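# Hang the hose on both wall hooks

## Task

Put the hose over both hooks on the wall so that, at the end, it hangs on its own without moving and nowhere touches the floor; then release it and take the robot away from it. The robot must stay upright and not be tilted at the end, and anything held in place only by the robot does not count.

## Robot and tools

ROBOT. A Rainbow Robotics RB-Y1: a wheeled base (two drive wheels, two rear casters; 0.66 m long, 0.58 m wide, front edge 0.10 m ahead of the drive axle), a bending torso (the lower part, the leg, folds at ankle, knee and hip), a head with head_camera, and left and right seven-joint arms, each with a parallel gripper and a wrist camera (left_wrist_camera, right_wrist_camera).

FRAMES. Base frame: origin on the floor between the drive wheels, x forward, y left, z up. The state reports chest (a spine point 0.08 m under the shoulders; its x is where the chest faces), left_hand and right_hand (the point between the finger pads; fingers point along the hand's -z, close along its x), all in the base frame. Printed hand positions can be off, more so at long reach. Odometry is the base frame at the start; it counts wheel turns only, so slip looks like travel. Heading runs -3.142 to 3.142, left positive.

execute_actions. Argument actions: a list holding one action or none (none just reports state and images). cameras: list of head_camera, left_wrist_camera, right_wrist_camera or all; omitted or null gives all, [] gives none. An action may contain:
- base: exactly one of translate_m (a relative drive in metres from where the base last measured itself, forward positive, -3 to 3) or rotate_rad (a relative turn on the spot in radians, left/counter-clockwise positive, -3.2 to 3.2). No sideways motion. A drive needing over 8.667 s is refused.
- joints: one object for the whole robot, keyed by joint name, each value an absolute target. Ranges (rad unless _m): torso_squat_rad 0 to 1.2 (higher lowers a level chest); torso_shift_rad -0.3 to 0.6 (positive pushes hips forward); torso_pitch_rad -0.2 to 1.4 (positive leans forward); torso_yaw_rad -1.5 to 1.5 (left positive). Per arm: shoulder_pitch -2.356 to 2.356 (0 down, negative raises forward); left_shoulder_roll 0 to 3.141 (positive lifts out left), right_shoulder_roll -3.141 to 0 (negative lifts out right); shoulder_yaw -2.094 to 2.094 (positive swings a bent forearm left, both arms); elbow -2.617 to 0.01 (0 straight, negative bends forward); forearm_roll -3.141 to 3.141; wrist_pitch -1.57 to 1.919 (negative tips the hand forward); hand_roll -2.705 to 2.705 (rolls positive counter-clockwise seen from above on a hanging arm, both arms); gripper_m 0 to 0.1, the gap between pads in metres. head_pan_rad -0.523 to 0.523 (left positive, relative to chest); head_tilt_rad -0.35 to 1.57 (positive looks down). Done tolerance is ±0.02 for joints, ±0.004 for grippers. Torso combinations must also hold: squat+shift <= 1.52; squat-shift+pitch <= 1.57; shift+0.5 pitch-0.4 squat <= 0.7; shift+0.3 pitch-0.5 squat <= 0.39, else commanded torso joints stop short as off_target.
- speeds: caps for this action only, translate_m 0.05 to 0.4 m/s, rotate_rad 0.1 to 1.509 rad/s (defaults are the maxima).
- min_time_s: 0.1 to 8, the shortest duration of each arm and head motion.
Motions start together. Unnamed joints may keep pushing toward older targets. Unknown keys or out-of-range values reject the call without motion. Top speeds: arms 1 rad/s (wrist joints 1.5), head 1.5, squat and pitch 0.3, shift 0.15, yaw 0.6, grippers 0.1 m/s. No action exceeds 15 s.

Other tools: wait(seconds 0 to 10) lets time pass and returns state and images; zoom_image(camera, region [x0,y0,x1,y1] in pixels, at most 504x504) enlarges part of the latest image; read_manual gives licence text only; finished_scene(scene) ends the scene irreversibly and reports success.

RESULTS. base_status and joint_status per motion: done; off_target (resting away from target, perhaps still pushing); contact_stop (torso or arm hit something hard, or load too heavy); time_out; limit_stop_at_<name>; limit_stop_at_own_body (self-collision guard stopped it before contact); stopped_with_arm (torso halted because an arm hit); not_followed with a joint command not followed line and a cause, meaning an arm's targets were withheld to avoid arm collision (follow the cause's advice). A stop in any torso joint or arm joint stops that whole group and clears its targets. on_its_own shows uncommanded parts; held at is a target, not a position. A stop in one call cancels the rest of that reply's calls. A gripper squeezing an object reports off_target, which is normal; command an opening at least 0.005 m under the object's width. Motor temperatures are listed per arm joint; MOTOR HOT appears at 65 °C, and at 80 °C an OVER-TEMPERATURE FAULT brakes that arm (limit_stop_at_motor_heat). A torque fault at a joint's load limit (63.7 N m shoulders, 32.7 elbow, 22.7 wrist joints, held load included) halts everything for 10 s.

CAUTIONS. After a stop, first back off the stopped arm, then the torso, in separate actions. If both hands hold one object and the torso contact-stops at once with nothing in the way, resend every arm joint at its current reading, then the torso command. The base does not stop at obstacles and may keep shoving; a lowered leg can reach past the base front and can push the robot backward unseen. Keep each arm under 3 kg and avoid heavy loads far forward, which tip the robot. Never let the arms or grippers strike or press each other. Avoid drops, slips, slams and hard pushes. The robot holds its last command while you think; heat builds meanwhile.

Each tool is called after ">>>" by a JSON object that holds its "name" and its "arguments", one argument or row to a line.

## Session

>>> {"name": "execute_actions", "arguments": {
  "actions": [],
  "cameras": ["head_camera"]
}}

Scene clock: 0.00 s.
Motor temperatures (°C, as the motors report them): left_arm=[29 31 31 30 35 34 32] | right_arm=[31 32 29 31 29 34 35]
base_odometry: x=+0.000 y=+0.000 heading=+0.000 (m, m, rad; odometry frame)
base_status: not commanded
joint_positions: torso_squat_rad=+0.350 torso_shift_rad=-0.001 torso_pitch_rad=-0.001 torso_yaw_rad=+0.000 left_shoulder_pitch_rad=-0.053 left_shoulder_roll_rad=+0.048 left_shoulder_yaw_rad=+0.027 left_elbow_rad=-0.112 left_forearm_roll_rad=+0.029 left_wrist_pitch_rad=+0.009 left_hand_roll_rad=-0.010 left_gripper_m=+0.099 right_shoulder_pitch_rad=-0.027 right_shoulder_roll_rad=-0.050 right_shoulder_yaw_rad=-0.029 right_elbow_rad=-0.248 right_forearm_roll_rad=-0.015 right_wrist_pitch_rad=+0.044 right_hand_roll_rad=+0.040 right_gripper_m=+0.100 head_pan_rad=+0.000 head_tilt_rad=+0.400
joint_status: not commanded
chest: x=-0.2287 y=-0.0010 z=+1.2475 quat_wxyz=(+1.000, +0.001, -0.001, +0.000) (m; base frame)
left_hand: x=-0.1371 y=+0.2562 z=+0.5693 quat_wxyz=(+0.997, +0.023, -0.078, +0.014) (m; base frame)
right_hand: x=-0.0977 y=-0.2602 z=+0.5740 quat_wxyz=(+0.993, -0.026, -0.115, +0.005) (m; base frame)
pictures: head_camera
Images, in order (width x height): head_camera 896x504.

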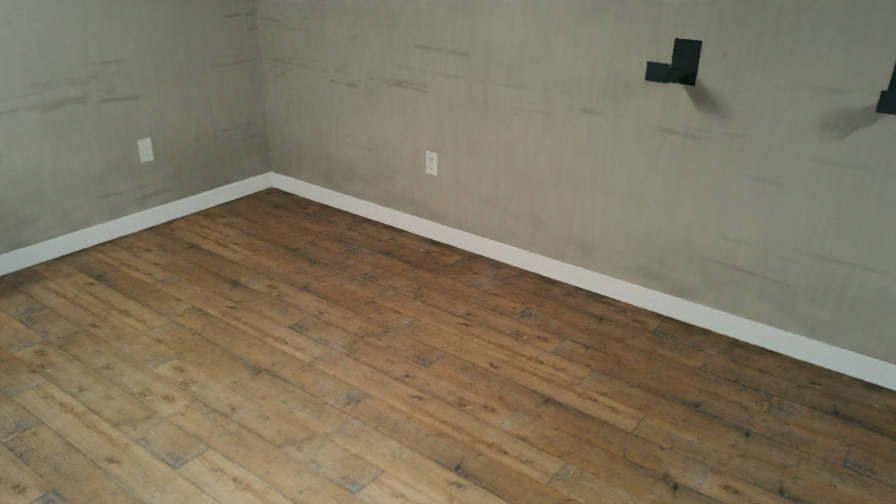

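>>> {"name": "execute_actions", "arguments": {
  "actions": [
    {"base":{"rotate_rad":0.9},"joints":{"torso_squat_rad":0}}
  ],
  "cameras": ["head_camera"]
}}

Scene clock: 3.67 s.
Motor temperatures (°C, as the motors report them): left_arm=[29 31 31 30 35 34 32] | right_arm=[31 32 29 31 29 34 35]
base_odometry: x=+0.000 y=+0.000 heading=+0.900 (m, m, rad; odometry frame)
base_status: done
joint_positions: torso_squat_rad=+0.000 torso_shift_rad=-0.001 torso_pitch_rad=-0.001 torso_yaw_rad=+0.000 left_shoulder_pitch_rad=-0.053 left_shoulder_roll_rad=+0.048 left_shoulder_yaw_rad=+0.027 left_elbow_rad=-0.112 left_forearm_roll_rad=+0.029 left_wrist_pitch_rad=+0.009 left_hand_roll_rad=-0.010 left_gripper_m=+0.099 right_shoulder_pitch_rad=-0.027 right_shoulder_roll_rad=-0.050 right_shoulder_yaw_rad=-0.029 right_elbow_rad=-0.248 right_forearm_roll_rad=-0.015 right_wrist_pitch_rad=+0.044 right_hand_roll_rad=+0.040 right_gripper_m=+0.100 head_pan_rad=+0.000 head_tilt_rad=+0.400
joint_status: all done
chest: x=-0.2288 y=-0.0011 z=+1.2899 quat_wxyz=(+1.000, +0.001, -0.001, +0.000) (m; base frame)
left_hand: x=-0.1371 y=+0.2562 z=+0.6117 quat_wxyz=(+0.997, +0.023, -0.078, +0.014) (m; base frame)
right_hand: x=-0.0978 y=-0.2602 z=+0.6164 quat_wxyz=(+0.993, -0.026, -0.115, +0.005) (m; base frame)
pictures: head_camera
Images, in order (width x height): head_camera 896x504.

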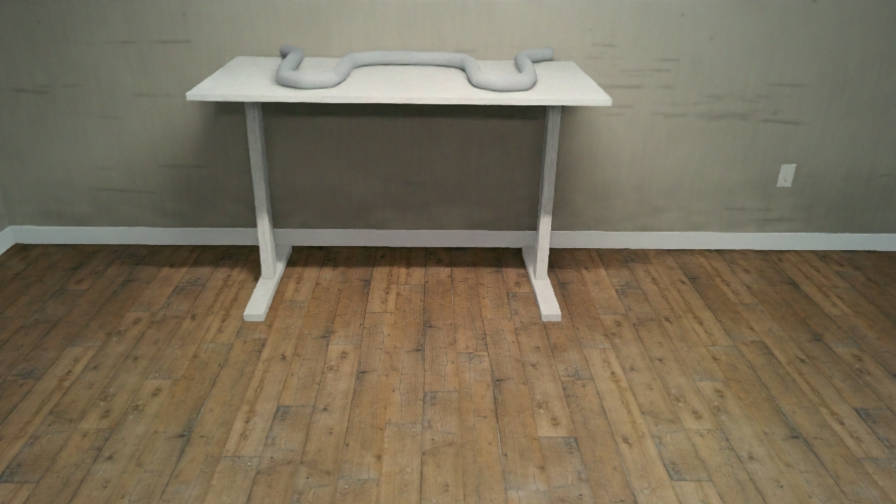

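>>> {"name": "execute_actions", "arguments": {
  "actions": [
    {"base":{"rotate_rad":0.035}}
  ],
  "cameras": []
}}

>>> {"name": "execute_actions", "arguments": {
  "actions": [
    {"base":{"translate_m":1.9},"joints":{"left_shoulder_pitch_rad":-0.635,"left_shoulder_roll_rad":0.43,"left_shoulder_yaw_rad":0,"left_elbow_rad":-1.513,"left_forearm_roll_rad":0,"left_wrist_pitch_rad":1.75,"left_hand_roll_rad":0.05,"right_shoulder_pitch_rad":-0.635,"right_shoulder_roll_rad":-0.43,"right_shoulder_yaw_rad":0,"right_elbow_rad":-1.513,"right_forearm_roll_rad":0,"right_wrist_pitch_rad":1.75,"right_hand_roll_rad":-0.05,"head_tilt_rad":0.6}}
  ],
  "cameras": ["head_camera"]
}}

Scene clock: 6.57 s.
Motor temperatures (°C, as the motors report them): left_arm=[29 31 31 30 35 34 32] | right_arm=[31 32 29 31 29 34 35]
base_odometry: x=+0.000 y=+0.000 heading=+0.934 (m, m, rad; odometry frame)
base_status: done
joint_positions: torso_squat_rad=+0.000 torso_shift_rad=-0.001 torso_pitch_rad=-0.001 torso_yaw_rad=+0.000 left_shoulder_pitch_rad=-0.053 left_shoulder_roll_rad=+0.048 left_shoulder_yaw_rad=+0.027 left_elbow_rad=-0.112 left_forearm_roll_rad=+0.029 left_wrist_pitch_rad=+0.009 left_hand_roll_rad=-0.010 left_gripper_m=+0.099 right_shoulder_pitch_rad=-0.027 right_shoulder_roll_rad=-0.050 right_shoulder_yaw_rad=-0.029 right_elbow_rad=-0.248 right_forearm_roll_rad=-0.015 right_wrist_pitch_rad=+0.044 right_hand_roll_rad=+0.040 right_gripper_m=+0.100 head_pan_rad=+0.000 head_tilt_rad=+0.400
joint_status: not commanded
chest: x=-0.2288 y=-0.0011 z=+1.2899 quat_wxyz=(+1.000, +0.001, -0.001, +0.000) (m; base frame)
left_hand: x=-0.1371 y=+0.2562 z=+0.6117 quat_wxyz=(+0.997, +0.023, -0.078, +0.014) (m; base frame)
right_hand: x=-0.0978 y=-0.2602 z=+0.6164 quat_wxyz=(+0.993, -0.026, -0.115, +0.005) (m; base frame)
pictures: none
No camera images: the call's "cameras" was empty. Leave "cameras" out to get every camera's image.

Scene clock: 12.90 s.
Motor temperatures (°C, as the motors report them): left_arm=[29 31 31 30 35 34 32] | right_arm=[31 32 29 31 29 34 35]
base_odometry: x=+1.129 y=+1.528 heading=+0.935 (m, m, rad; odometry frame)
base_status: done
joint_positions: torso_squat_rad=+0.000 torso_shift_rad=-0.001 torso_pitch_rad=-0.001 torso_yaw_rad=+0.000 left_shoulder_pitch_rad=-0.635 left_shoulder_roll_rad=+0.430 left_shoulder_yaw_rad=+0.000 left_elbow_rad=-1.513 left_forearm_roll_rad=+0.000 left_wrist_pitch_rad=+1.750 left_hand_roll_rad=+0.050 left_gripper_m=+0.099 right_shoulder_pitch_rad=-0.635 right_shoulder_roll_rad=-0.430 right_shoulder_yaw_rad=+0.000 right_elbow_rad=-1.513 right_forearm_roll_rad=+0.000 right_wrist_pitch_rad=+1.750 right_hand_roll_rad=-0.050 right_gripper_m=+0.100 head_pan_rad=+0.000 head_tilt_rad=+0.600
joint_status: all done
chest: x=-0.2288 y=-0.0011 z=+1.2899 quat_wxyz=(+1.000, +0.001, -0.001, +0.000) (m; base frame)
left_hand: x=+0.2798 y=+0.3639 z=+1.1034 quat_wxyz=(+0.958, +0.202, -0.203, +0.007) (m; base frame)
right_hand: x=+0.2801 y=-0.3652 z=+1.1023 quat_wxyz=(+0.958, -0.200, -0.203, -0.007) (m; base frame)
pictures: head_camera
Images, in order (width x height): head_camera 896x504.

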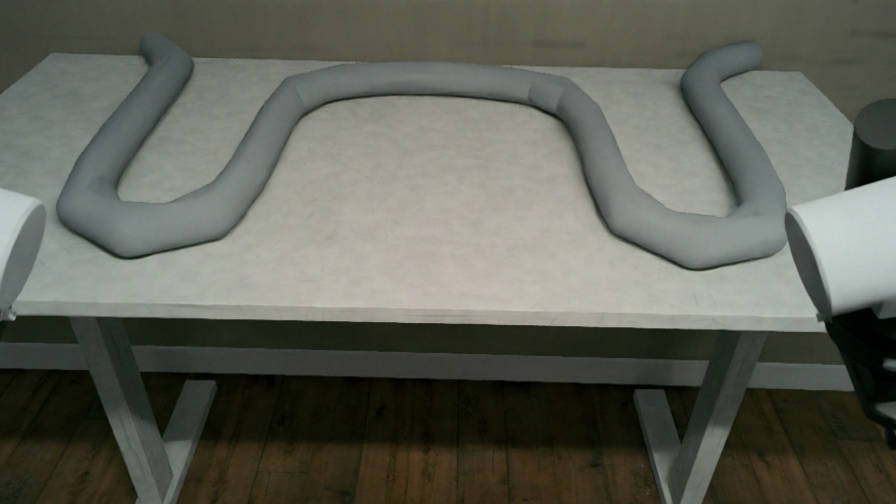

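>>> {"name": "execute_actions", "arguments": {
  "actions": [
    {"base":{"rotate_rad":-0.05},"joints":{"left_shoulder_roll_rad":0.349,"right_shoulder_roll_rad":-0.33,"left_hand_roll_rad":0.2,"right_hand_roll_rad":-0.25,"head_tilt_rad":0.8}}
  ],
  "cameras": []
}}

>>> {"name": "execute_actions", "arguments": {
  "actions": [
    {"base":{"translate_m":0.35},"joints":{"torso_squat_rad":0.3}}
  ]
}}

Scene clock: 16.70 s.
Motor temperatures (°C, as the motors report them): left_arm=[29 31 31 30 35 34 32] | right_arm=[31 32 29 31 29 34 35]
base_odometry: x=+1.129 y=+1.528 heading=+0.886 (m, m, rad; odometry frame)
base_status: done
joint_positions: torso_squat_rad=+0.000 torso_shift_rad=-0.001 torso_pitch_rad=-0.001 torso_yaw_rad=+0.000 left_shoulder_pitch_rad=-0.635 left_shoulder_roll_rad=+0.349 left_shoulder_yaw_rad=+0.000 left_elbow_rad=-1.513 left_forearm_roll_rad=+0.000 left_wrist_pitch_rad=+1.750 left_hand_roll_rad=+0.200 left_gripper_m=+0.099 right_shoulder_pitch_rad=-0.635 right_shoulder_roll_rad=-0.330 right_shoulder_yaw_rad=+0.000 right_elbow_rad=-1.513 right_forearm_roll_rad=+0.000 right_wrist_pitch_rad=+1.750 right_hand_roll_rad=-0.250 right_gripper_m=+0.100 head_pan_rad=+0.000 head_tilt_rad=+0.800
joint_status: all done
chest: x=-0.2288 y=-0.0011 z=+1.2899 quat_wxyz=(+1.000, +0.001, -0.001, +0.000) (m; base frame)
left_hand: x=+0.2809 y=+0.3229 z=+1.0868 quat_wxyz=(+0.964, +0.151, -0.212, +0.062) (m; base frame)
right_hand: x=+0.2811 y=-0.3143 z=+1.0825 quat_wxyz=(+0.964, -0.136, -0.213, -0.083) (m; base frame)
pictures: none
No camera images: the call's "cameras" was empty. Leave "cameras" out to get every camera's image.

Scene clock: 18.93 s.
Motor temperatures (°C, as the motors report them): left_arm=[29 31 31 30 35 34 32] | right_arm=[31 32 29 31 29 34 35]
base_odometry: x=+1.350 y=+1.799 heading=+0.886 (m, m, rad; odometry frame)
base_status: done
joint_positions: torso_squat_rad=+0.300 torso_shift_rad=-0.001 torso_pitch_rad=-0.001 torso_yaw_rad=+0.000 left_shoulder_pitch_rad=-0.635 left_shoulder_roll_rad=+0.349 left_shoulder_yaw_rad=+0.000 left_elbow_rad=-1.513 left_forearm_roll_rad=+0.000 left_wrist_pitch_rad=+1.750 left_hand_roll_rad=+0.200 left_gripper_m=+0.099 right_shoulder_pitch_rad=-0.635 right_shoulder_roll_rad=-0.330 right_shoulder_yaw_rad=+0.000 right_elbow_rad=-1.513 right_forearm_roll_rad=+0.000 right_wrist_pitch_rad=+1.750 right_hand_roll_rad=-0.250 right_gripper_m=+0.100 head_pan_rad=+0.000 head_tilt_rad=+0.800
joint_status: all done
chest: x=-0.2287 y=-0.0011 z=+1.2587 quat_wxyz=(+1.000, +0.001, -0.001, +0.000) (m; base frame)
left_hand: x=+0.2810 y=+0.3230 z=+1.0555 quat_wxyz=(+0.964, +0.151, -0.212, +0.062) (m; base frame)
right_hand: x=+0.2812 y=-0.3143 z=+1.0511 quat_wxyz=(+0.964, -0.136, -0.213, -0.083) (m; base frame)
pictures: head_camera, left_wrist_camera, right_wrist_camera
Images, in order (width x height): head_camera 896x504, left_wrist_camera 644x364, right_wrist_camera 644x364.

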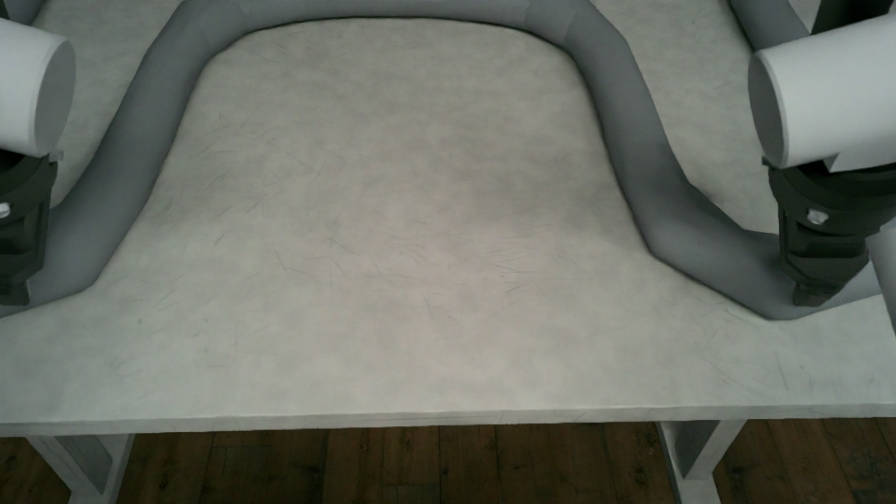

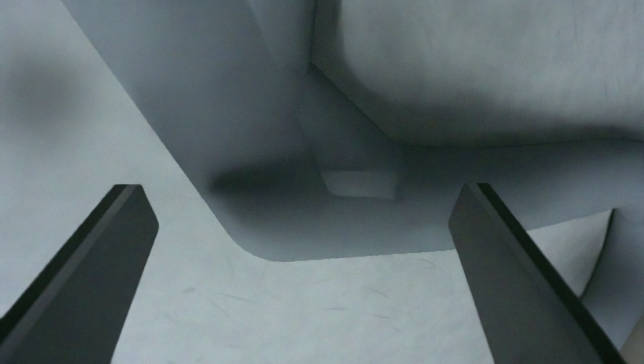

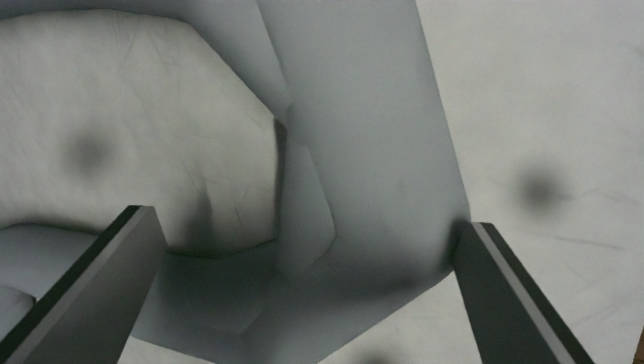

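>>> {"name": "execute_actions", "arguments": {
  "actions": [
    {"base":{"translate_m":-0.015},"joints":{"left_shoulder_roll_rad":0.46,"right_shoulder_roll_rad":-0.39,"left_hand_roll_rad":0.4,"right_hand_roll_rad":-0.05}}
  ],
  "cameras": []
}}

>>> {"name": "execute_actions", "arguments": {
  "actions": [
    {"joints":{"torso_squat_rad":0.45}}
  ],
  "cameras": ["left_wrist_camera","right_wrist_camera"]
}}

Scene clock: 22.70 s.
Motor temperatures (°C, as the motors report them): left_arm=[29 31 31 30 35 34 32] | right_arm=[31 32 29 31 29 34 35]
base_odometry: x=+1.341 y=+1.788 heading=+0.886 (m, m, rad; odometry frame)
base_status: done
joint_positions: torso_squat_rad=+0.300 torso_shift_rad=-0.001 torso_pitch_rad=-0.001 torso_yaw_rad=+0.000 left_shoulder_pitch_rad=-0.635 left_shoulder_roll_rad=+0.460 left_shoulder_yaw_rad=+0.000 left_elbow_rad=-1.513 left_forearm_roll_rad=+0.000 left_wrist_pitch_rad=+1.750 left_hand_roll_rad=+0.400 left_gripper_m=+0.099 right_shoulder_pitch_rad=-0.635 right_shoulder_roll_rad=-0.390 right_shoulder_yaw_rad=+0.000 right_elbow_rad=-1.513 right_forearm_roll_rad=+0.000 right_wrist_pitch_rad=+1.750 right_hand_roll_rad=-0.050 right_gripper_m=+0.100 head_pan_rad=+0.000 head_tilt_rad=+0.800
joint_status: all done
chest: x=-0.2289 y=-0.0011 z=+1.2587 quat_wxyz=(+1.000, +0.001, -0.001, +0.000) (m; base frame)
left_hand: x=+0.2788 y=+0.3788 z=+1.0789 quat_wxyz=(+0.938, +0.176, -0.239, +0.179) (m; base frame)
right_hand: x=+0.2808 y=-0.3449 z=+1.0627 quat_wxyz=(+0.962, -0.183, -0.202, +0.002) (m; base frame)
pictures: none
No camera images: the call's "cameras" was empty. Leave "cameras" out to get every camera's image.

Scene clock: 24.00 s.
Motor temperatures (°C, as the motors report them): left_arm=[29 31 31 30 35 34 32] | right_arm=[31 32 29 31 29 34 35]
base_odometry: x=+1.341 y=+1.788 heading=+0.886 (m, m, rad; odometry frame)
base_status: not commanded
joint_positions: torso_squat_rad=+0.450 torso_shift_rad=-0.001 torso_pitch_rad=-0.001 torso_yaw_rad=+0.000 left_shoulder_pitch_rad=-0.635 left_shoulder_roll_rad=+0.460 left_shoulder_yaw_rad=+0.000 left_elbow_rad=-1.513 left_forearm_roll_rad=+0.000 left_wrist_pitch_rad=+1.750 left_hand_roll_rad=+0.400 left_gripper_m=+0.099 right_shoulder_pitch_rad=-0.635 right_shoulder_roll_rad=-0.390 right_shoulder_yaw_rad=+0.000 right_elbow_rad=-1.513 right_forearm_roll_rad=+0.000 right_wrist_pitch_rad=+1.750 right_hand_roll_rad=-0.050 right_gripper_m=+0.100 head_pan_rad=+0.000 head_tilt_rad=+0.800
joint_status: all done
chest: x=-0.2288 y=-0.0010 z=+1.2202 quat_wxyz=(+1.000, +0.001, -0.001, +0.000) (m; base frame)
left_hand: x=+0.2788 y=+0.3789 z=+1.0405 quat_wxyz=(+0.938, +0.176, -0.239, +0.179) (m; base frame)
right_hand: x=+0.2809 y=-0.3449 z=+1.0242 quat_wxyz=(+0.962, -0.183, -0.202, +0.002) (m; base frame)
pictures: left_wrist_camera, right_wrist_camera
Images, in order (width x height): left_wrist_camera 644x364, right_wrist_camera 644x364.

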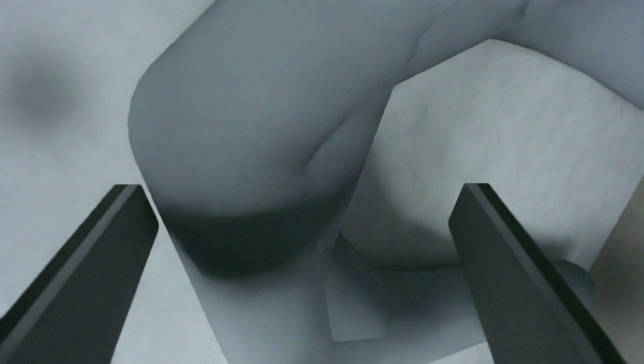

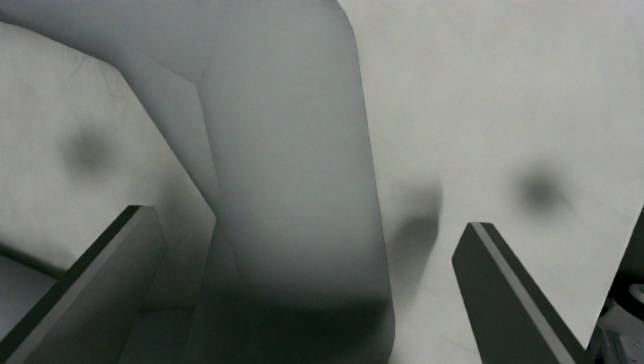

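>>> {"name": "execute_actions", "arguments": {
  "actions": [
    {"joints":{"torso_squat_rad":0.51,"left_wrist_pitch_rad":1.8,"left_shoulder_pitch_rad":-0.61}}
  ],
  "cameras": ["left_wrist_camera","right_wrist_camera"]
}}

>>> {"name": "execute_actions", "arguments": {
  "actions": [
    {"joints":{"left_gripper_m":0.02,"right_gripper_m":0.02}}
  ],
  "cameras": ["left_wrist_camera","right_wrist_camera"]
}}

Scene clock: 26.07 s.
Motor temperatures (°C, as the motors report them): left_arm=[29 31 31 30 35 34 32] | right_arm=[31 32 29 31 29 34 35]
base_odometry: x=+1.341 y=+1.787 heading=+0.886 (m, m, rad; odometry frame)
base_status: not commanded
joint_positions: torso_squat_rad=+0.510 torso_shift_rad=-0.002 torso_pitch_rad=-0.003 torso_yaw_rad=+0.001 left_shoulder_pitch_rad=-0.616 left_shoulder_roll_rad=+0.463 left_shoulder_yaw_rad=+0.001 left_elbow_rad=-1.516 left_forearm_roll_rad=-0.001 left_wrist_pitch_rad=+1.801 left_hand_roll_rad=+0.400 left_gripper_m=+0.099 right_shoulder_pitch_rad=-0.635 right_shoulder_roll_rad=-0.390 right_shoulder_yaw_rad=+0.000 right_elbow_rad=-1.513 right_forearm_roll_rad=+0.000 right_wrist_pitch_rad=+1.750 right_hand_roll_rad=-0.050 right_gripper_m=+0.100 head_pan_rad=+0.000 head_tilt_rad=+0.800
joint_status: all done
chest: x=-0.2300 y=-0.0016 z=+1.2008 quat_wxyz=(+1.000, +0.001, -0.002, +0.000) (m; base frame)
left_hand: x=+0.2614 y=+0.3842 z=+1.0108 quat_wxyz=(+0.942, +0.185, -0.209, +0.187) (m; base frame)
right_hand: x=+0.2802 y=-0.3452 z=+1.0054 quat_wxyz=(+0.962, -0.182, -0.203, +0.001) (m; base frame)
pictures: left_wrist_camera, right_wrist_camera
Images, in order (width x height): left_wrist_camera 644x364, right_wrist_camera 644x364.

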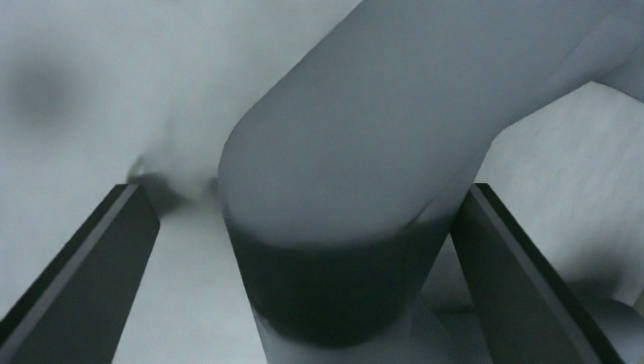

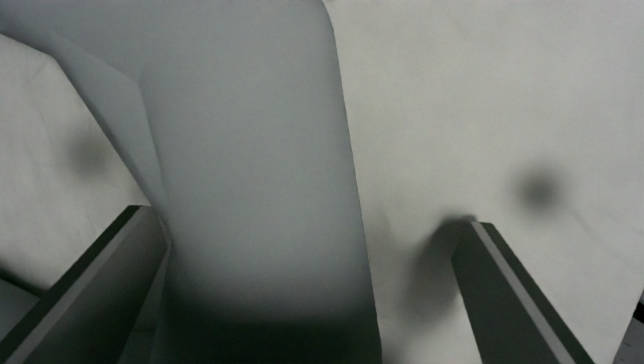

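Scene clock: 27.33 s.
Motor temperatures (°C, as the motors report them): left_arm=[29 31 31 30 35 34 32] | right_arm=[31 32 29 31 29 35 35]
base_odometry: x=+1.341 y=+1.788 heading=+0.886 (m, m, rad; odometry frame)
base_status: not commanded
joint_positions: torso_squat_rad=+0.510 torso_shift_rad=-0.001 torso_pitch_rad=-0.002 torso_yaw_rad=+0.001 left_shoulder_pitch_rad=-0.613 left_shoulder_roll_rad=+0.461 left_shoulder_yaw_rad=+0.001 left_elbow_rad=-1.514 left_forearm_roll_rad=+0.000 left_wrist_pitch_rad=+1.799 left_hand_roll_rad=+0.400 left_gripper_m=+0.063 right_shoulder_pitch_rad=-0.639 right_shoulder_roll_rad=-0.391 right_shoulder_yaw_rad=+0.000 right_elbow_rad=-1.515 right_forearm_roll_rad=+0.000 right_wrist_pitch_rad=+1.749 right_hand_roll_rad=-0.050 right_gripper_m=+0.063 head_pan_rad=+0.000 head_tilt_rad=+0.800
joint_status: left_gripper_m off_target (ended at +0.063, target +0.020); right_gripper_m off_target (ended at +0.063, target +0.020)
chest: x=-0.2292 y=-0.0010 z=+1.2008 quat_wxyz=(+1.000, +0.001, -0.001, +0.000) (m; base frame)
left_hand: x=+0.2612 y=+0.3842 z=+1.0076 quat_wxyz=(+0.943, +0.184, -0.206, +0.187) (m; base frame)
right_hand: x=+0.2822 y=-0.3446 z=+1.0078 quat_wxyz=(+0.961, -0.183, -0.205, +0.002) (m; base frame)
pictures: left_wrist_camera, right_wrist_camera
Images, in order (width x height): left_wrist_camera 644x364, right_wrist_camera 644x364.

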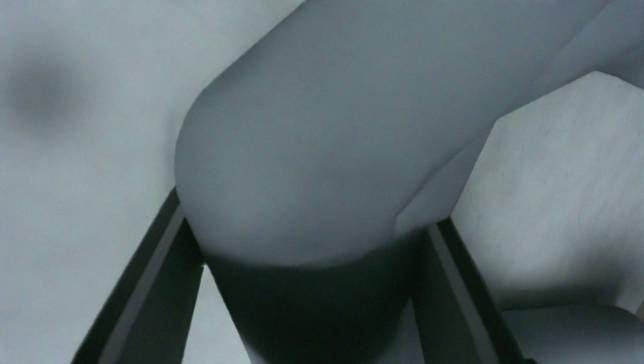

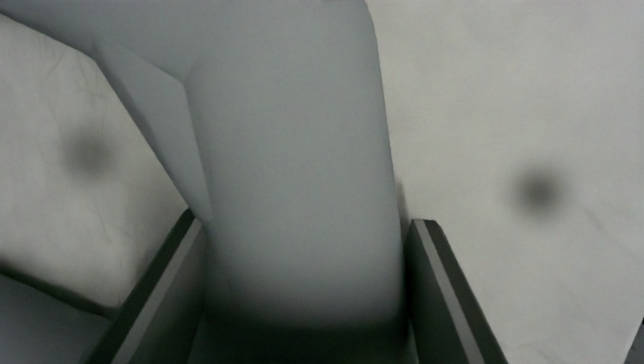

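>>> {"name": "execute_actions", "arguments": {
  "actions": [
    {"joints":{"torso_squat_rad":0.0,"head_tilt_rad":0.5}}
  ],
  "cameras": []
}}

>>> {"name": "execute_actions", "arguments": {
  "actions": [
    {"base":{"translate_m":-0.3},"speeds":{"translate_m":0.08},"joints":{"left_wrist_pitch_rad":0.45,"right_wrist_pitch_rad":0.45,"left_shoulder_pitch_rad":-0.7,"right_shoulder_pitch_rad":-0.7,"left_shoulder_roll_rad":0.6,"right_shoulder_roll_rad":-0.6,"right_hand_roll_rad":-0.4},"min_time_s":4}
  ],
  "cameras": ["head_camera"]
}}

Scene clock: 32.97 s.
Motor temperatures (°C, as the motors report them): left_arm=[29 31 31 30 35 34 32] | right_arm=[31 32 29 31 29 35 35]
base_odometry: x=+1.341 y=+1.788 heading=+0.886 (m, m, rad; odometry frame)
base_status: not commanded
joint_positions: torso_squat_rad=+0.000 torso_shift_rad=+0.000 torso_pitch_rad=-0.001 torso_yaw_rad=+0.001 left_shoulder_pitch_rad=-0.610 left_shoulder_roll_rad=+0.460 left_shoulder_yaw_rad=+0.000 left_elbow_rad=-1.513 left_forearm_roll_rad=+0.000 left_wrist_pitch_rad=+1.800 left_hand_roll_rad=+0.400 left_gripper_m=+0.062 right_shoulder_pitch_rad=-0.635 right_shoulder_roll_rad=-0.390 right_shoulder_yaw_rad=+0.000 right_elbow_rad=-1.513 right_forearm_roll_rad=+0.000 right_wrist_pitch_rad=+1.750 right_hand_roll_rad=-0.050 right_gripper_m=+0.061 head_pan_rad=+0.000 head_tilt_rad=+0.500
joint_status: all done
chest: x=-0.2285 y=-0.0011 z=+1.2899 quat_wxyz=(+1.000, +0.001, +0.000, +0.000) (m; base frame)
left_hand: x=+0.2604 y=+0.3843 z=+1.0941 quat_wxyz=(+0.943, +0.184, -0.203, +0.187) (m; base frame)
right_hand: x=+0.2810 y=-0.3451 z=+1.0935 quat_wxyz=(+0.962, -0.183, -0.201, +0.002) (m; base frame)
pictures: none
No camera images: the call's "cameras" was empty. Leave "cameras" out to get every camera's image.

Scene clock: 37.50 s.
Motor temperatures (°C, as the motors report them): left_arm=[30 31 31 31 35 35 32] | right_arm=[32 32 29 31 29 35 35]
base_odometry: x=+1.151 y=+1.555 heading=+0.885 (m, m, rad; odometry frame)
base_status: done
joint_positions: torso_squat_rad=+0.000 torso_shift_rad=+0.000 torso_pitch_rad=-0.001 torso_yaw_rad=+0.001 left_shoulder_pitch_rad=-0.699 left_shoulder_roll_rad=+0.600 left_shoulder_yaw_rad=+0.000 left_elbow_rad=-1.512 left_forearm_roll_rad=+0.000 left_wrist_pitch_rad=+0.451 left_hand_roll_rad=+0.400 left_gripper_m=+0.059 right_shoulder_pitch_rad=-0.699 right_shoulder_roll_rad=-0.600 right_shoulder_yaw_rad=+0.000 right_elbow_rad=-1.512 right_forearm_roll_rad=+0.000 right_wrist_pitch_rad=+0.451 right_hand_roll_rad=-0.400 right_gripper_m=+0.059 head_pan_rad=+0.000 head_tilt_rad=+0.500
joint_status: all done
chest: x=-0.2285 y=-0.0011 z=+1.2899 quat_wxyz=(+1.000, +0.001, +0.000, +0.000) (m; base frame)
left_hand: x=+0.4140 y=+0.3235 z=+1.3990 quat_wxyz=(+0.619, +0.078, -0.780, -0.033) (m; base frame)
right_hand: x=+0.4144 y=-0.3253 z=+1.3982 quat_wxyz=(+0.619, -0.077, -0.781, +0.032) (m; base frame)
pictures: head_camera
Images, in order (width x height): head_camera 896x504.

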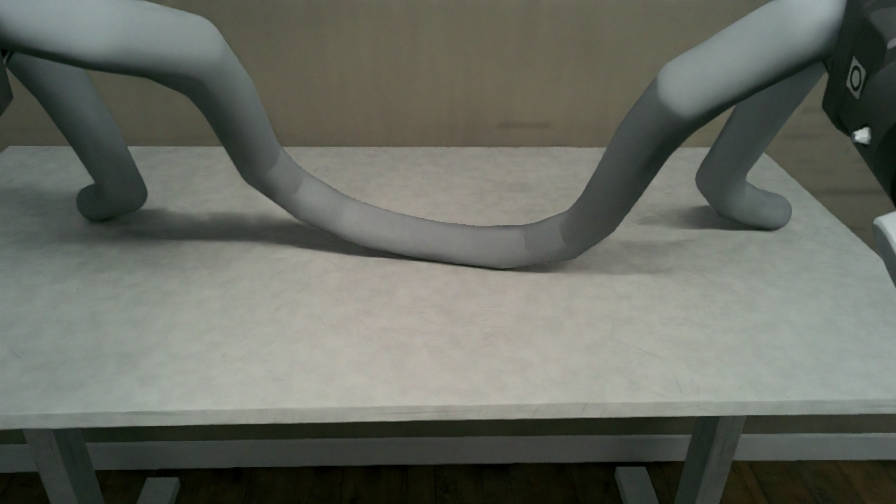

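>>> {"name": "execute_actions", "arguments": {
  "actions": [
    {"base":{"translate_m":-0.75},"speeds":{"translate_m":0.15},"joints":{"left_shoulder_pitch_rad":0,"left_shoulder_roll_rad":1.75,"left_elbow_rad":-1.3,"left_wrist_pitch_rad":-0.3,"left_hand_roll_rad":1.65,"right_shoulder_pitch_rad":0,"right_shoulder_roll_rad":-1.75,"right_elbow_rad":-1.3,"right_wrist_pitch_rad":-0.3,"right_hand_roll_rad":-1.65,"head_tilt_rad":0.4},"min_time_s":4}
  ],
  "cameras": ["head_camera"]
}}

>>> {"name": "execute_actions", "arguments": {
  "actions": [
    {"base":{"rotate_rad":-1.57},"speeds":{"rotate_rad":0.45}}
  ],
  "cameras": ["head_camera"]
}}

Scene clock: 45.53 s.
Motor temperatures (°C, as the motors report them): left_arm=[30 31 31 31 35 35 32] | right_arm=[32 32 29 31 29 35 35]
base_odometry: x=+0.675 y=+0.975 heading=+0.884 (m, m, rad; odometry frame)
base_status: done
joint_positions: torso_squat_rad=+0.000 torso_shift_rad=+0.000 torso_pitch_rad=-0.001 torso_yaw_rad=+0.000 left_shoulder_pitch_rad=+0.001 left_shoulder_roll_rad=+1.750 left_shoulder_yaw_rad=+0.000 left_elbow_rad=-1.300 left_forearm_roll_rad=+0.000 left_wrist_pitch_rad=-0.300 left_hand_roll_rad=+1.650 left_gripper_m=+0.059 right_shoulder_pitch_rad=+0.001 right_shoulder_roll_rad=-1.750 right_shoulder_yaw_rad=+0.001 right_elbow_rad=-1.300 right_forearm_roll_rad=+0.000 right_wrist_pitch_rad=-0.300 right_hand_roll_rad=-1.650 right_gripper_m=+0.058 head_pan_rad=+0.000 head_tilt_rad=+0.400
joint_status: all done
chest: x=-0.2285 y=-0.0011 z=+1.2899 quat_wxyz=(+1.000, +0.001, +0.000, +0.000) (m; base frame)
left_hand: x=+0.2710 y=+0.5806 z=+1.4359 quat_wxyz=(+0.708, +0.026, -0.705, -0.046) (m; base frame)
right_hand: x=+0.2716 y=-0.5828 z=+1.4342 quat_wxyz=(+0.708, -0.024, -0.705, +0.045) (m; base frame)
pictures: head_camera
Images, in order (width x height): head_camera 896x504.

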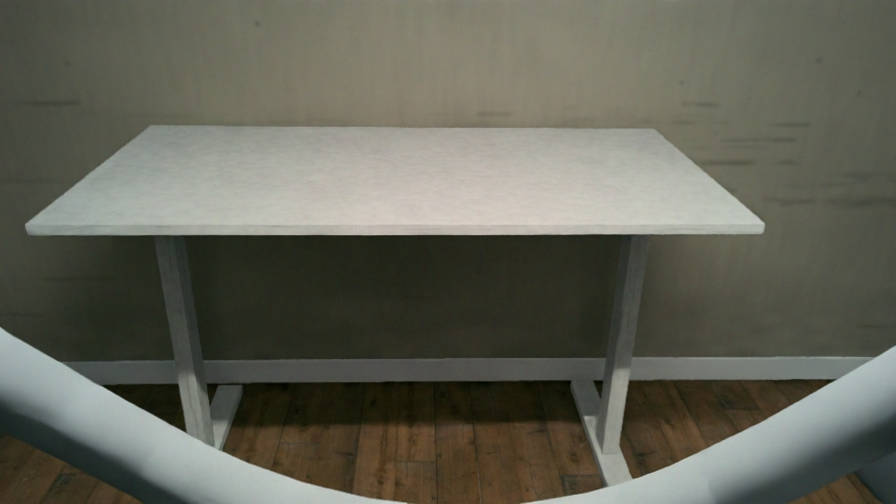

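Scene clock: 50.27 s.
Motor temperatures (°C, as the motors report them): left_arm=[30 31 31 31 35 35 32] | right_arm=[32 32 30 31 29 35 35]
base_odometry: x=+0.675 y=+0.975 heading=-0.686 (m, m, rad; odometry frame)
base_status: done
joint_positions: torso_squat_rad=+0.000 torso_shift_rad=+0.000 torso_pitch_rad=-0.001 torso_yaw_rad=+0.000 left_shoulder_pitch_rad=+0.001 left_shoulder_roll_rad=+1.750 left_shoulder_yaw_rad=+0.000 left_elbow_rad=-1.300 left_forearm_roll_rad=+0.000 left_wrist_pitch_rad=-0.300 left_hand_roll_rad=+1.650 left_gripper_m=+0.059 right_shoulder_pitch_rad=+0.001 right_shoulder_roll_rad=-1.750 right_shoulder_yaw_rad=+0.001 right_elbow_rad=-1.300 right_forearm_roll_rad=+0.000 right_wrist_pitch_rad=-0.300 right_hand_roll_rad=-1.650 right_gripper_m=+0.058 head_pan_rad=+0.000 head_tilt_rad=+0.400
joint_status: not commanded
chest: x=-0.2285 y=-0.0011 z=+1.2899 quat_wxyz=(+1.000, +0.001, +0.000, +0.000) (m; base frame)
left_hand: x=+0.2710 y=+0.5807 z=+1.4359 quat_wxyz=(+0.708, +0.026, -0.705, -0.046) (m; base frame)
right_hand: x=+0.2715 y=-0.5828 z=+1.4343 quat_wxyz=(+0.708, -0.024, -0.705, +0.045) (m; base frame)
pictures: head_camera
Images, in order (width x height): head_camera 896x504.

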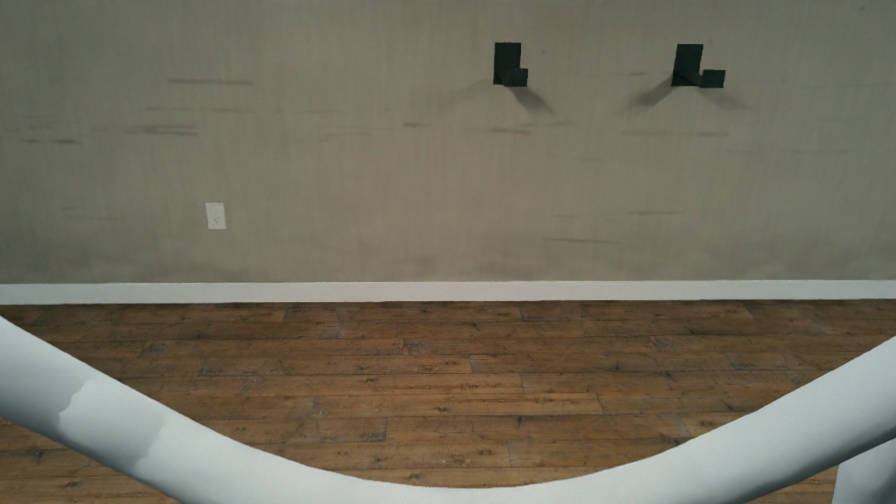

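>>> {"name": "execute_actions", "arguments": {
  "actions": [
    {"base":{"rotate_rad":-0.47},"speeds":{"rotate_rad":0.45}}
  ],
  "cameras": []
}}

>>> {"name": "execute_actions", "arguments": {
  "actions": [
    {"base":{"translate_m":1.346},"speeds":{"translate_m":0.3}}
  ],
  "cameras": []
}}

>>> {"name": "execute_actions", "arguments": {
  "actions": [
    {"base":{"rotate_rad":0.47},"speeds":{"rotate_rad":0.45}}
  ],
  "cameras": ["head_camera"]
}}

Scene clock: 53.80 s.
Motor temperatures (°C, as the motors report them): left_arm=[30 32 31 31 35 35 32] | right_arm=[32 32 30 31 29 35 35]
base_odometry: x=+0.675 y=+0.975 heading=-1.156 (m, m, rad; odometry frame)
base_status: done
joint_positions: torso_squat_rad=+0.000 torso_shift_rad=+0.000 torso_pitch_rad=-0.001 torso_yaw_rad=+0.000 left_shoulder_pitch_rad=+0.001 left_shoulder_roll_rad=+1.750 left_shoulder_yaw_rad=+0.000 left_elbow_rad=-1.300 left_forearm_roll_rad=+0.000 left_wrist_pitch_rad=-0.300 left_hand_roll_rad=+1.650 left_gripper_m=+0.059 right_shoulder_pitch_rad=+0.001 right_shoulder_roll_rad=-1.750 right_shoulder_yaw_rad=+0.001 right_elbow_rad=-1.300 right_forearm_roll_rad=+0.000 right_wrist_pitch_rad=-0.300 right_hand_roll_rad=-1.650 right_gripper_m=+0.058 head_pan_rad=+0.000 head_tilt_rad=+0.400
joint_status: not commanded
chest: x=-0.2285 y=-0.0011 z=+1.2899 quat_wxyz=(+1.000, +0.001, +0.000, +0.000) (m; base frame)
left_hand: x=+0.2710 y=+0.5807 z=+1.4359 quat_wxyz=(+0.708, +0.026, -0.705, -0.046) (m; base frame)
right_hand: x=+0.2716 y=-0.5828 z=+1.4342 quat_wxyz=(+0.708, -0.024, -0.705, +0.045) (m; base frame)
pictures: none
No camera images: the call's "cameras" was empty. Leave "cameras" out to get every camera's image.

Scene clock: 59.40 s.
Motor temperatures (°C, as the motors report them): left_arm=[30 32 31 30 35 35 32] | right_arm=[32 33 30 31 29 35 35]
base_odometry: x=+1.217 y=-0.257 heading=-1.156 (m, m, rad; odometry frame)
base_status: done
joint_positions: torso_squat_rad=+0.000 torso_shift_rad=+0.000 torso_pitch_rad=+0.000 torso_yaw_rad=+0.000 left_shoulder_pitch_rad=+0.001 left_shoulder_roll_rad=+1.750 left_shoulder_yaw_rad=+0.000 left_elbow_rad=-1.300 left_forearm_roll_rad=+0.000 left_wrist_pitch_rad=-0.300 left_hand_roll_rad=+1.650 left_gripper_m=+0.059 right_shoulder_pitch_rad=+0.001 right_shoulder_roll_rad=-1.750 right_shoulder_yaw_rad=+0.001 right_elbow_rad=-1.300 right_forearm_roll_rad=+0.000 right_wrist_pitch_rad=-0.300 right_hand_roll_rad=-1.650 right_gripper_m=+0.058 head_pan_rad=+0.000 head_tilt_rad=+0.400
joint_status: not commanded
chest: x=-0.2284 y=-0.0011 z=+1.2899 quat_wxyz=(+1.000, +0.001, +0.000, +0.000) (m; base frame)
left_hand: x=+0.2711 y=+0.5807 z=+1.4358 quat_wxyz=(+0.708, +0.026, -0.704, -0.046) (m; base frame)
right_hand: x=+0.2717 y=-0.5828 z=+1.4341 quat_wxyz=(+0.708, -0.024, -0.705, +0.045) (m; base frame)
pictures: none
No camera images: the call's "cameras" was empty. Leave "cameras" out to get every camera's image.

Scene clock: 61.70 s.
Motor temperatures (°C, as the motors report them): left_arm=[30 32 31 30 35 35 32] | right_arm=[32 33 30 31 29 35 35]
base_odometry: x=+1.217 y=-0.257 heading=-0.687 (m, m, rad; odometry frame)
base_status: done
joint_positions: torso_squat_rad=+0.000 torso_shift_rad=+0.000 torso_pitch_rad=+0.000 torso_yaw_rad=+0.000 left_shoulder_pitch_rad=+0.001 left_shoulder_roll_rad=+1.750 left_shoulder_yaw_rad=+0.000 left_elbow_rad=-1.300 left_forearm_roll_rad=+0.000 left_wrist_pitch_rad=-0.300 left_hand_roll_rad=+1.650 left_gripper_m=+0.059 right_shoulder_pitch_rad=+0.001 right_shoulder_roll_rad=-1.750 right_shoulder_yaw_rad=+0.001 right_elbow_rad=-1.300 right_forearm_roll_rad=+0.000 right_wrist_pitch_rad=-0.300 right_hand_roll_rad=-1.650 right_gripper_m=+0.058 head_pan_rad=+0.000 head_tilt_rad=+0.400
joint_status: not commanded
chest: x=-0.2284 y=-0.0011 z=+1.2899 quat_wxyz=(+1.000, +0.001, +0.000, +0.000) (m; base frame)
left_hand: x=+0.2711 y=+0.5807 z=+1.4358 quat_wxyz=(+0.708, +0.026, -0.705, -0.046) (m; base frame)
right_hand: x=+0.2717 y=-0.5827 z=+1.4342 quat_wxyz=(+0.708, -0.024, -0.705, +0.045) (m; base frame)
pictures: head_camera
Images, in order (width x height): head_camera 896x504.

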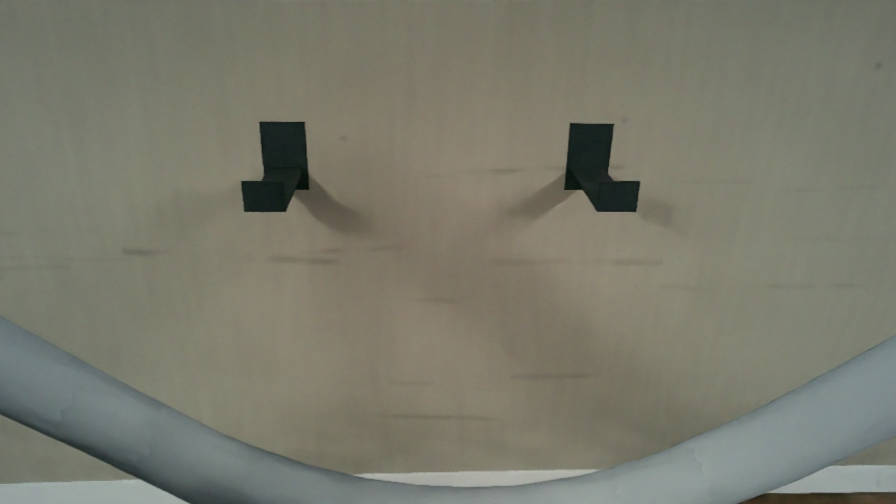

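>>> {"name": "execute_actions", "arguments": {
  "actions": [
    {"base":{"translate_m":0.82},"speeds":{"translate_m":0.2},"joints":{"head_tilt_rad":0.75,"head_pan_rad":-0.5}}
  ],
  "cameras": ["head_camera"]
}}

>>> {"name": "execute_actions", "arguments": {
  "actions": [
    {"joints":{"head_pan_rad":0.5}}
  ],
  "cameras": ["head_camera"]
}}

Scene clock: 67.73 s.
Motor temperatures (°C, as the motors report them): left_arm=[30 32 31 30 35 35 32] | right_arm=[32 33 30 31 29 35 35]
base_odometry: x=+1.852 y=-0.776 heading=-0.686 (m, m, rad; odometry frame)
base_status: done
joint_positions: torso_squat_rad=+0.000 torso_shift_rad=+0.000 torso_pitch_rad=+0.000 torso_yaw_rad=+0.000 left_shoulder_pitch_rad=+0.001 left_shoulder_roll_rad=+1.750 left_shoulder_yaw_rad=+0.000 left_elbow_rad=-1.300 left_forearm_roll_rad=+0.000 left_wrist_pitch_rad=-0.300 left_hand_roll_rad=+1.650 left_gripper_m=+0.059 right_shoulder_pitch_rad=+0.001 right_shoulder_roll_rad=-1.750 right_shoulder_yaw_rad=+0.001 right_elbow_rad=-1.300 right_forearm_roll_rad=+0.000 right_wrist_pitch_rad=-0.300 right_hand_roll_rad=-1.650 right_gripper_m=+0.058 head_pan_rad=-0.500 head_tilt_rad=+0.750
joint_status: all done
chest: x=-0.2284 y=-0.0011 z=+1.2899 quat_wxyz=(+1.000, +0.001, +0.000, +0.000) (m; base frame)
left_hand: x=+0.2711 y=+0.5807 z=+1.4358 quat_wxyz=(+0.708, +0.026, -0.704, -0.046) (m; base frame)
right_hand: x=+0.2717 y=-0.5827 z=+1.4341 quat_wxyz=(+0.708, -0.024, -0.705, +0.045) (m; base frame)
pictures: head_camera
Images, in order (width x height): head_camera 896x504.

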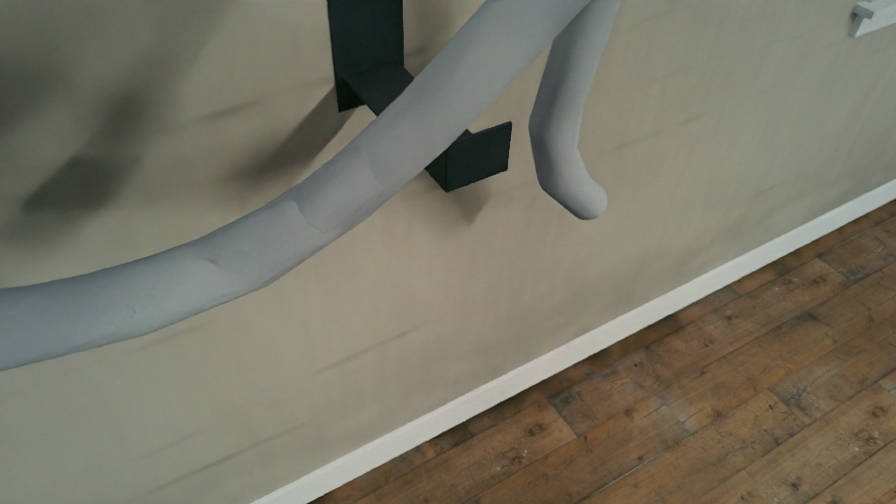

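Scene clock: 69.07 s.
Motor temperatures (°C, as the motors report them): left_arm=[30 32 31 30 35 35 32] | right_arm=[32 33 30 31 29 35 35]
base_odometry: x=+1.852 y=-0.776 heading=-0.686 (m, m, rad; odometry frame)
base_status: not commanded
joint_positions: torso_squat_rad=+0.000 torso_shift_rad=+0.000 torso_pitch_rad=+0.000 torso_yaw_rad=+0.000 left_shoulder_pitch_rad=+0.001 left_shoulder_roll_rad=+1.750 left_shoulder_yaw_rad=+0.000 left_elbow_rad=-1.300 left_forearm_roll_rad=+0.000 left_wrist_pitch_rad=-0.300 left_hand_roll_rad=+1.650 left_gripper_m=+0.059 right_shoulder_pitch_rad=+0.001 right_shoulder_roll_rad=-1.750 right_shoulder_yaw_rad=+0.001 right_elbow_rad=-1.300 right_forearm_roll_rad=+0.000 right_wrist_pitch_rad=-0.300 right_hand_roll_rad=-1.650 right_gripper_m=+0.058 head_pan_rad=+0.500 head_tilt_rad=+0.750
joint_status: all done
chest: x=-0.2284 y=-0.0011 z=+1.2899 quat_wxyz=(+1.000, +0.001, +0.000, +0.000) (m; base frame)
left_hand: x=+0.2711 y=+0.5807 z=+1.4358 quat_wxyz=(+0.708, +0.026, -0.704, -0.046) (m; base frame)
right_hand: x=+0.2717 y=-0.5827 z=+1.4342 quat_wxyz=(+0.708, -0.024, -0.705, +0.045) (m; base frame)
pictures: head_camera
Images, in order (width x height): head_camera 896x504.

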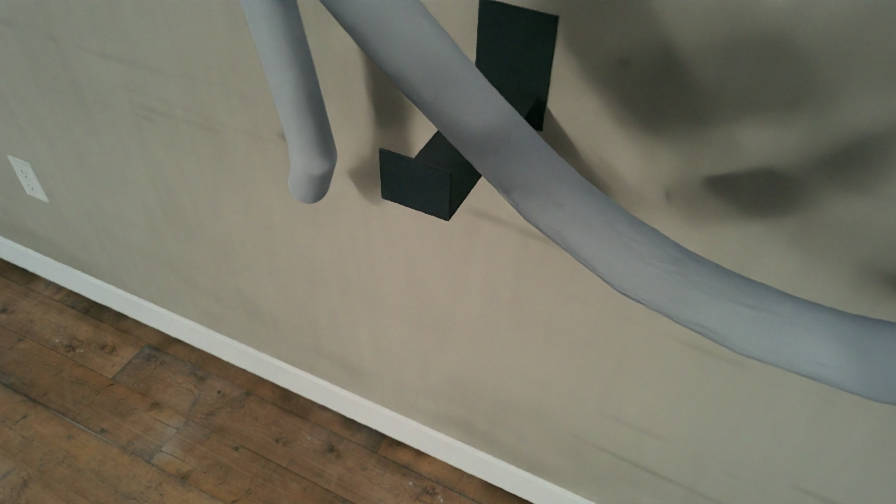

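>>> {"name": "execute_actions", "arguments": {
  "actions": [
    {"base":{"translate_m":0.18},"speeds":{"translate_m":0.1}}
  ],
  "cameras": ["head_camera"]
}}

>>> {"name": "execute_actions", "arguments": {
  "actions": [
    {"joints":{"left_shoulder_roll_rad":1.25,"right_shoulder_roll_rad":-1.25,"left_hand_roll_rad":1.25,"right_hand_roll_rad":-1.25},"min_time_s":3}
  ],
  "cameras": ["head_camera"]
}}

>>> {"name": "execute_actions", "arguments": {
  "actions": [
    {"joints":{"head_pan_rad":-0.5}}
  ],
  "cameras": ["head_camera"]
}}

Scene clock: 73.43 s.
Motor temperatures (°C, as the motors report them): left_arm=[30 32 31 30 35 35 32] | right_arm=[32 33 30 31 29 35 35]
base_odometry: x=+1.991 y=-0.890 heading=-0.685 (m, m, rad; odometry frame)
base_status: done
joint_positions: torso_squat_rad=+0.000 torso_shift_rad=+0.000 torso_pitch_rad=-0.001 torso_yaw_rad=+0.000 left_shoulder_pitch_rad=+0.001 left_shoulder_roll_rad=+1.750 left_shoulder_yaw_rad=+0.000 left_elbow_rad=-1.300 left_forearm_roll_rad=+0.000 left_wrist_pitch_rad=-0.300 left_hand_roll_rad=+1.650 left_gripper_m=+0.059 right_shoulder_pitch_rad=+0.001 right_shoulder_roll_rad=-1.750 right_shoulder_yaw_rad=+0.001 right_elbow_rad=-1.300 right_forearm_roll_rad=+0.000 right_wrist_pitch_rad=-0.300 right_hand_roll_rad=-1.650 right_gripper_m=+0.058 head_pan_rad=+0.500 head_tilt_rad=+0.750
joint_status: not commanded
chest: x=-0.2285 y=-0.0011 z=+1.2899 quat_wxyz=(+1.000, +0.001, +0.000, +0.000) (m; base frame)
left_hand: x=+0.2710 y=+0.5807 z=+1.4359 quat_wxyz=(+0.708, +0.026, -0.705, -0.046) (m; base frame)
right_hand: x=+0.2716 y=-0.5827 z=+1.4342 quat_wxyz=(+0.708, -0.024, -0.705, +0.045) (m; base frame)
pictures: head_camera
Images, in order (width x height): head_camera 896x504.

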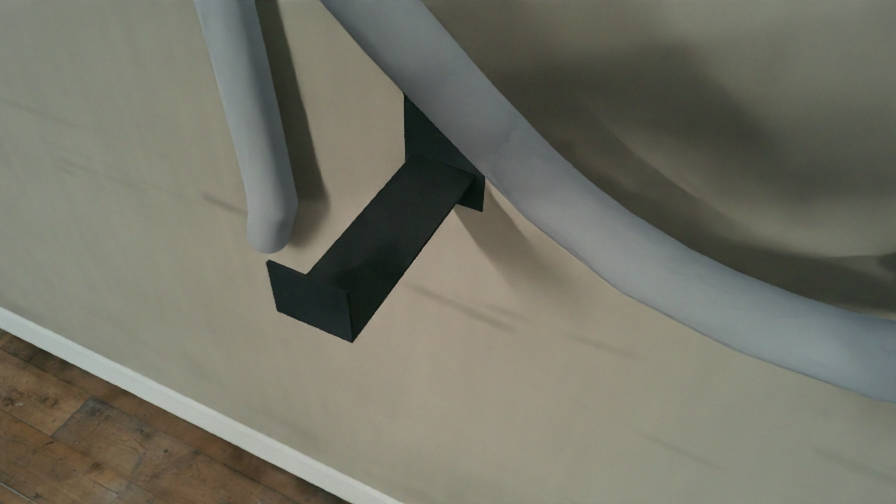

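Scene clock: 76.73 s.
Motor temperatures (°C, as the motors report them): left_arm=[30 32 31 30 35 34 32] | right_arm=[32 33 30 31 29 35 35]
base_odometry: x=+1.991 y=-0.890 heading=-0.685 (m, m, rad; odometry frame)
base_status: not commanded
joint_positions: torso_squat_rad=+0.000 torso_shift_rad=+0.000 torso_pitch_rad=-0.001 torso_yaw_rad=+0.000 left_shoulder_pitch_rad=+0.001 left_shoulder_roll_rad=+1.250 left_shoulder_yaw_rad=+0.000 left_elbow_rad=-1.300 left_forearm_roll_rad=+0.000 left_wrist_pitch_rad=-0.300 left_hand_roll_rad=+1.250 left_gripper_m=+0.059 right_shoulder_pitch_rad=+0.001 right_shoulder_roll_rad=-1.250 right_shoulder_yaw_rad=+0.001 right_elbow_rad=-1.300 right_forearm_roll_rad=+0.000 right_wrist_pitch_rad=-0.300 right_hand_roll_rad=-1.250 right_gripper_m=+0.058 head_pan_rad=+0.500 head_tilt_rad=+0.750
joint_status: all done
chest: x=-0.2285 y=-0.0011 z=+1.2899 quat_wxyz=(+1.000, +0.001, +0.000, +0.000) (m; base frame)
left_hand: x=+0.2710 y=+0.5681 z=+1.2546 quat_wxyz=(+0.704, -0.009, -0.710, -0.010) (m; base frame)
right_hand: x=+0.2716 y=-0.5696 z=+1.2530 quat_wxyz=(+0.704, +0.010, -0.710, +0.010) (m; base frame)
pictures: head_camera
Images, in order (width x height): head_camera 896x504.

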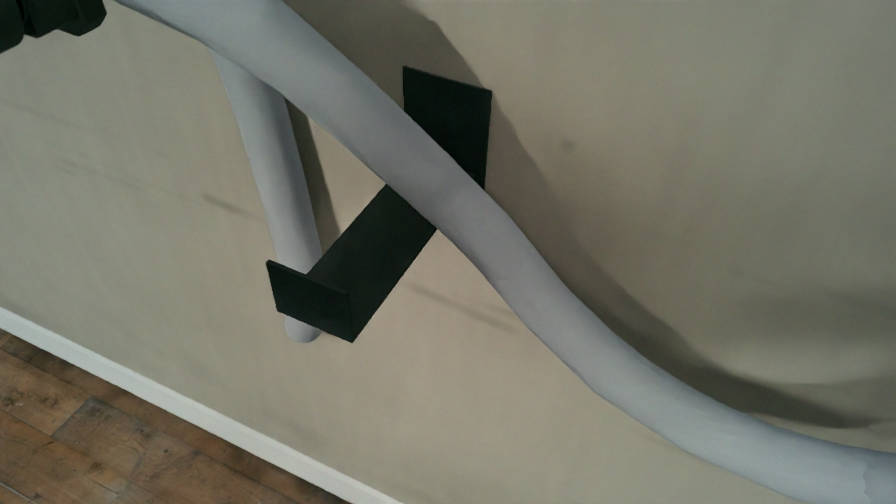

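Scene clock: 78.07 s.
Motor temperatures (°C, as the motors report them): left_arm=[30 32 31 30 35 34 32] | right_arm=[32 33 30 31 29 35 35]
base_odometry: x=+1.991 y=-0.890 heading=-0.685 (m, m, rad; odometry frame)
base_status: not commanded
joint_positions: torso_squat_rad=+0.000 torso_shift_rad=+0.000 torso_pitch_rad=-0.001 torso_yaw_rad=+0.000 left_shoulder_pitch_rad=+0.001 left_shoulder_roll_rad=+1.250 left_shoulder_yaw_rad=+0.000 left_elbow_rad=-1.300 left_forearm_roll_rad=+0.000 left_wrist_pitch_rad=-0.300 left_hand_roll_rad=+1.250 left_gripper_m=+0.059 right_shoulder_pitch_rad=+0.001 right_shoulder_roll_rad=-1.250 right_shoulder_yaw_rad=+0.001 right_elbow_rad=-1.300 right_forearm_roll_rad=+0.000 right_wrist_pitch_rad=-0.300 right_hand_roll_rad=-1.250 right_gripper_m=+0.058 head_pan_rad=-0.500 head_tilt_rad=+0.750
joint_status: all done
chest: x=-0.2285 y=-0.0011 z=+1.2899 quat_wxyz=(+1.000, +0.001, +0.000, +0.000) (m; base frame)
left_hand: x=+0.2710 y=+0.5682 z=+1.2546 quat_wxyz=(+0.704, -0.009, -0.710, -0.010) (m; base frame)
right_hand: x=+0.2716 y=-0.5696 z=+1.2530 quat_wxyz=(+0.704, +0.010, -0.710, +0.010) (m; base frame)
pictures: head_camera
Images, in order (width x height): head_camera 896x504.

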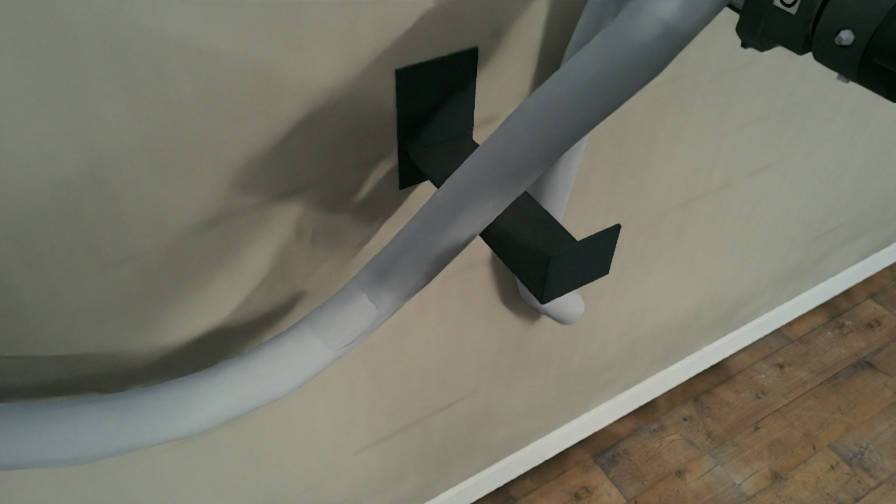

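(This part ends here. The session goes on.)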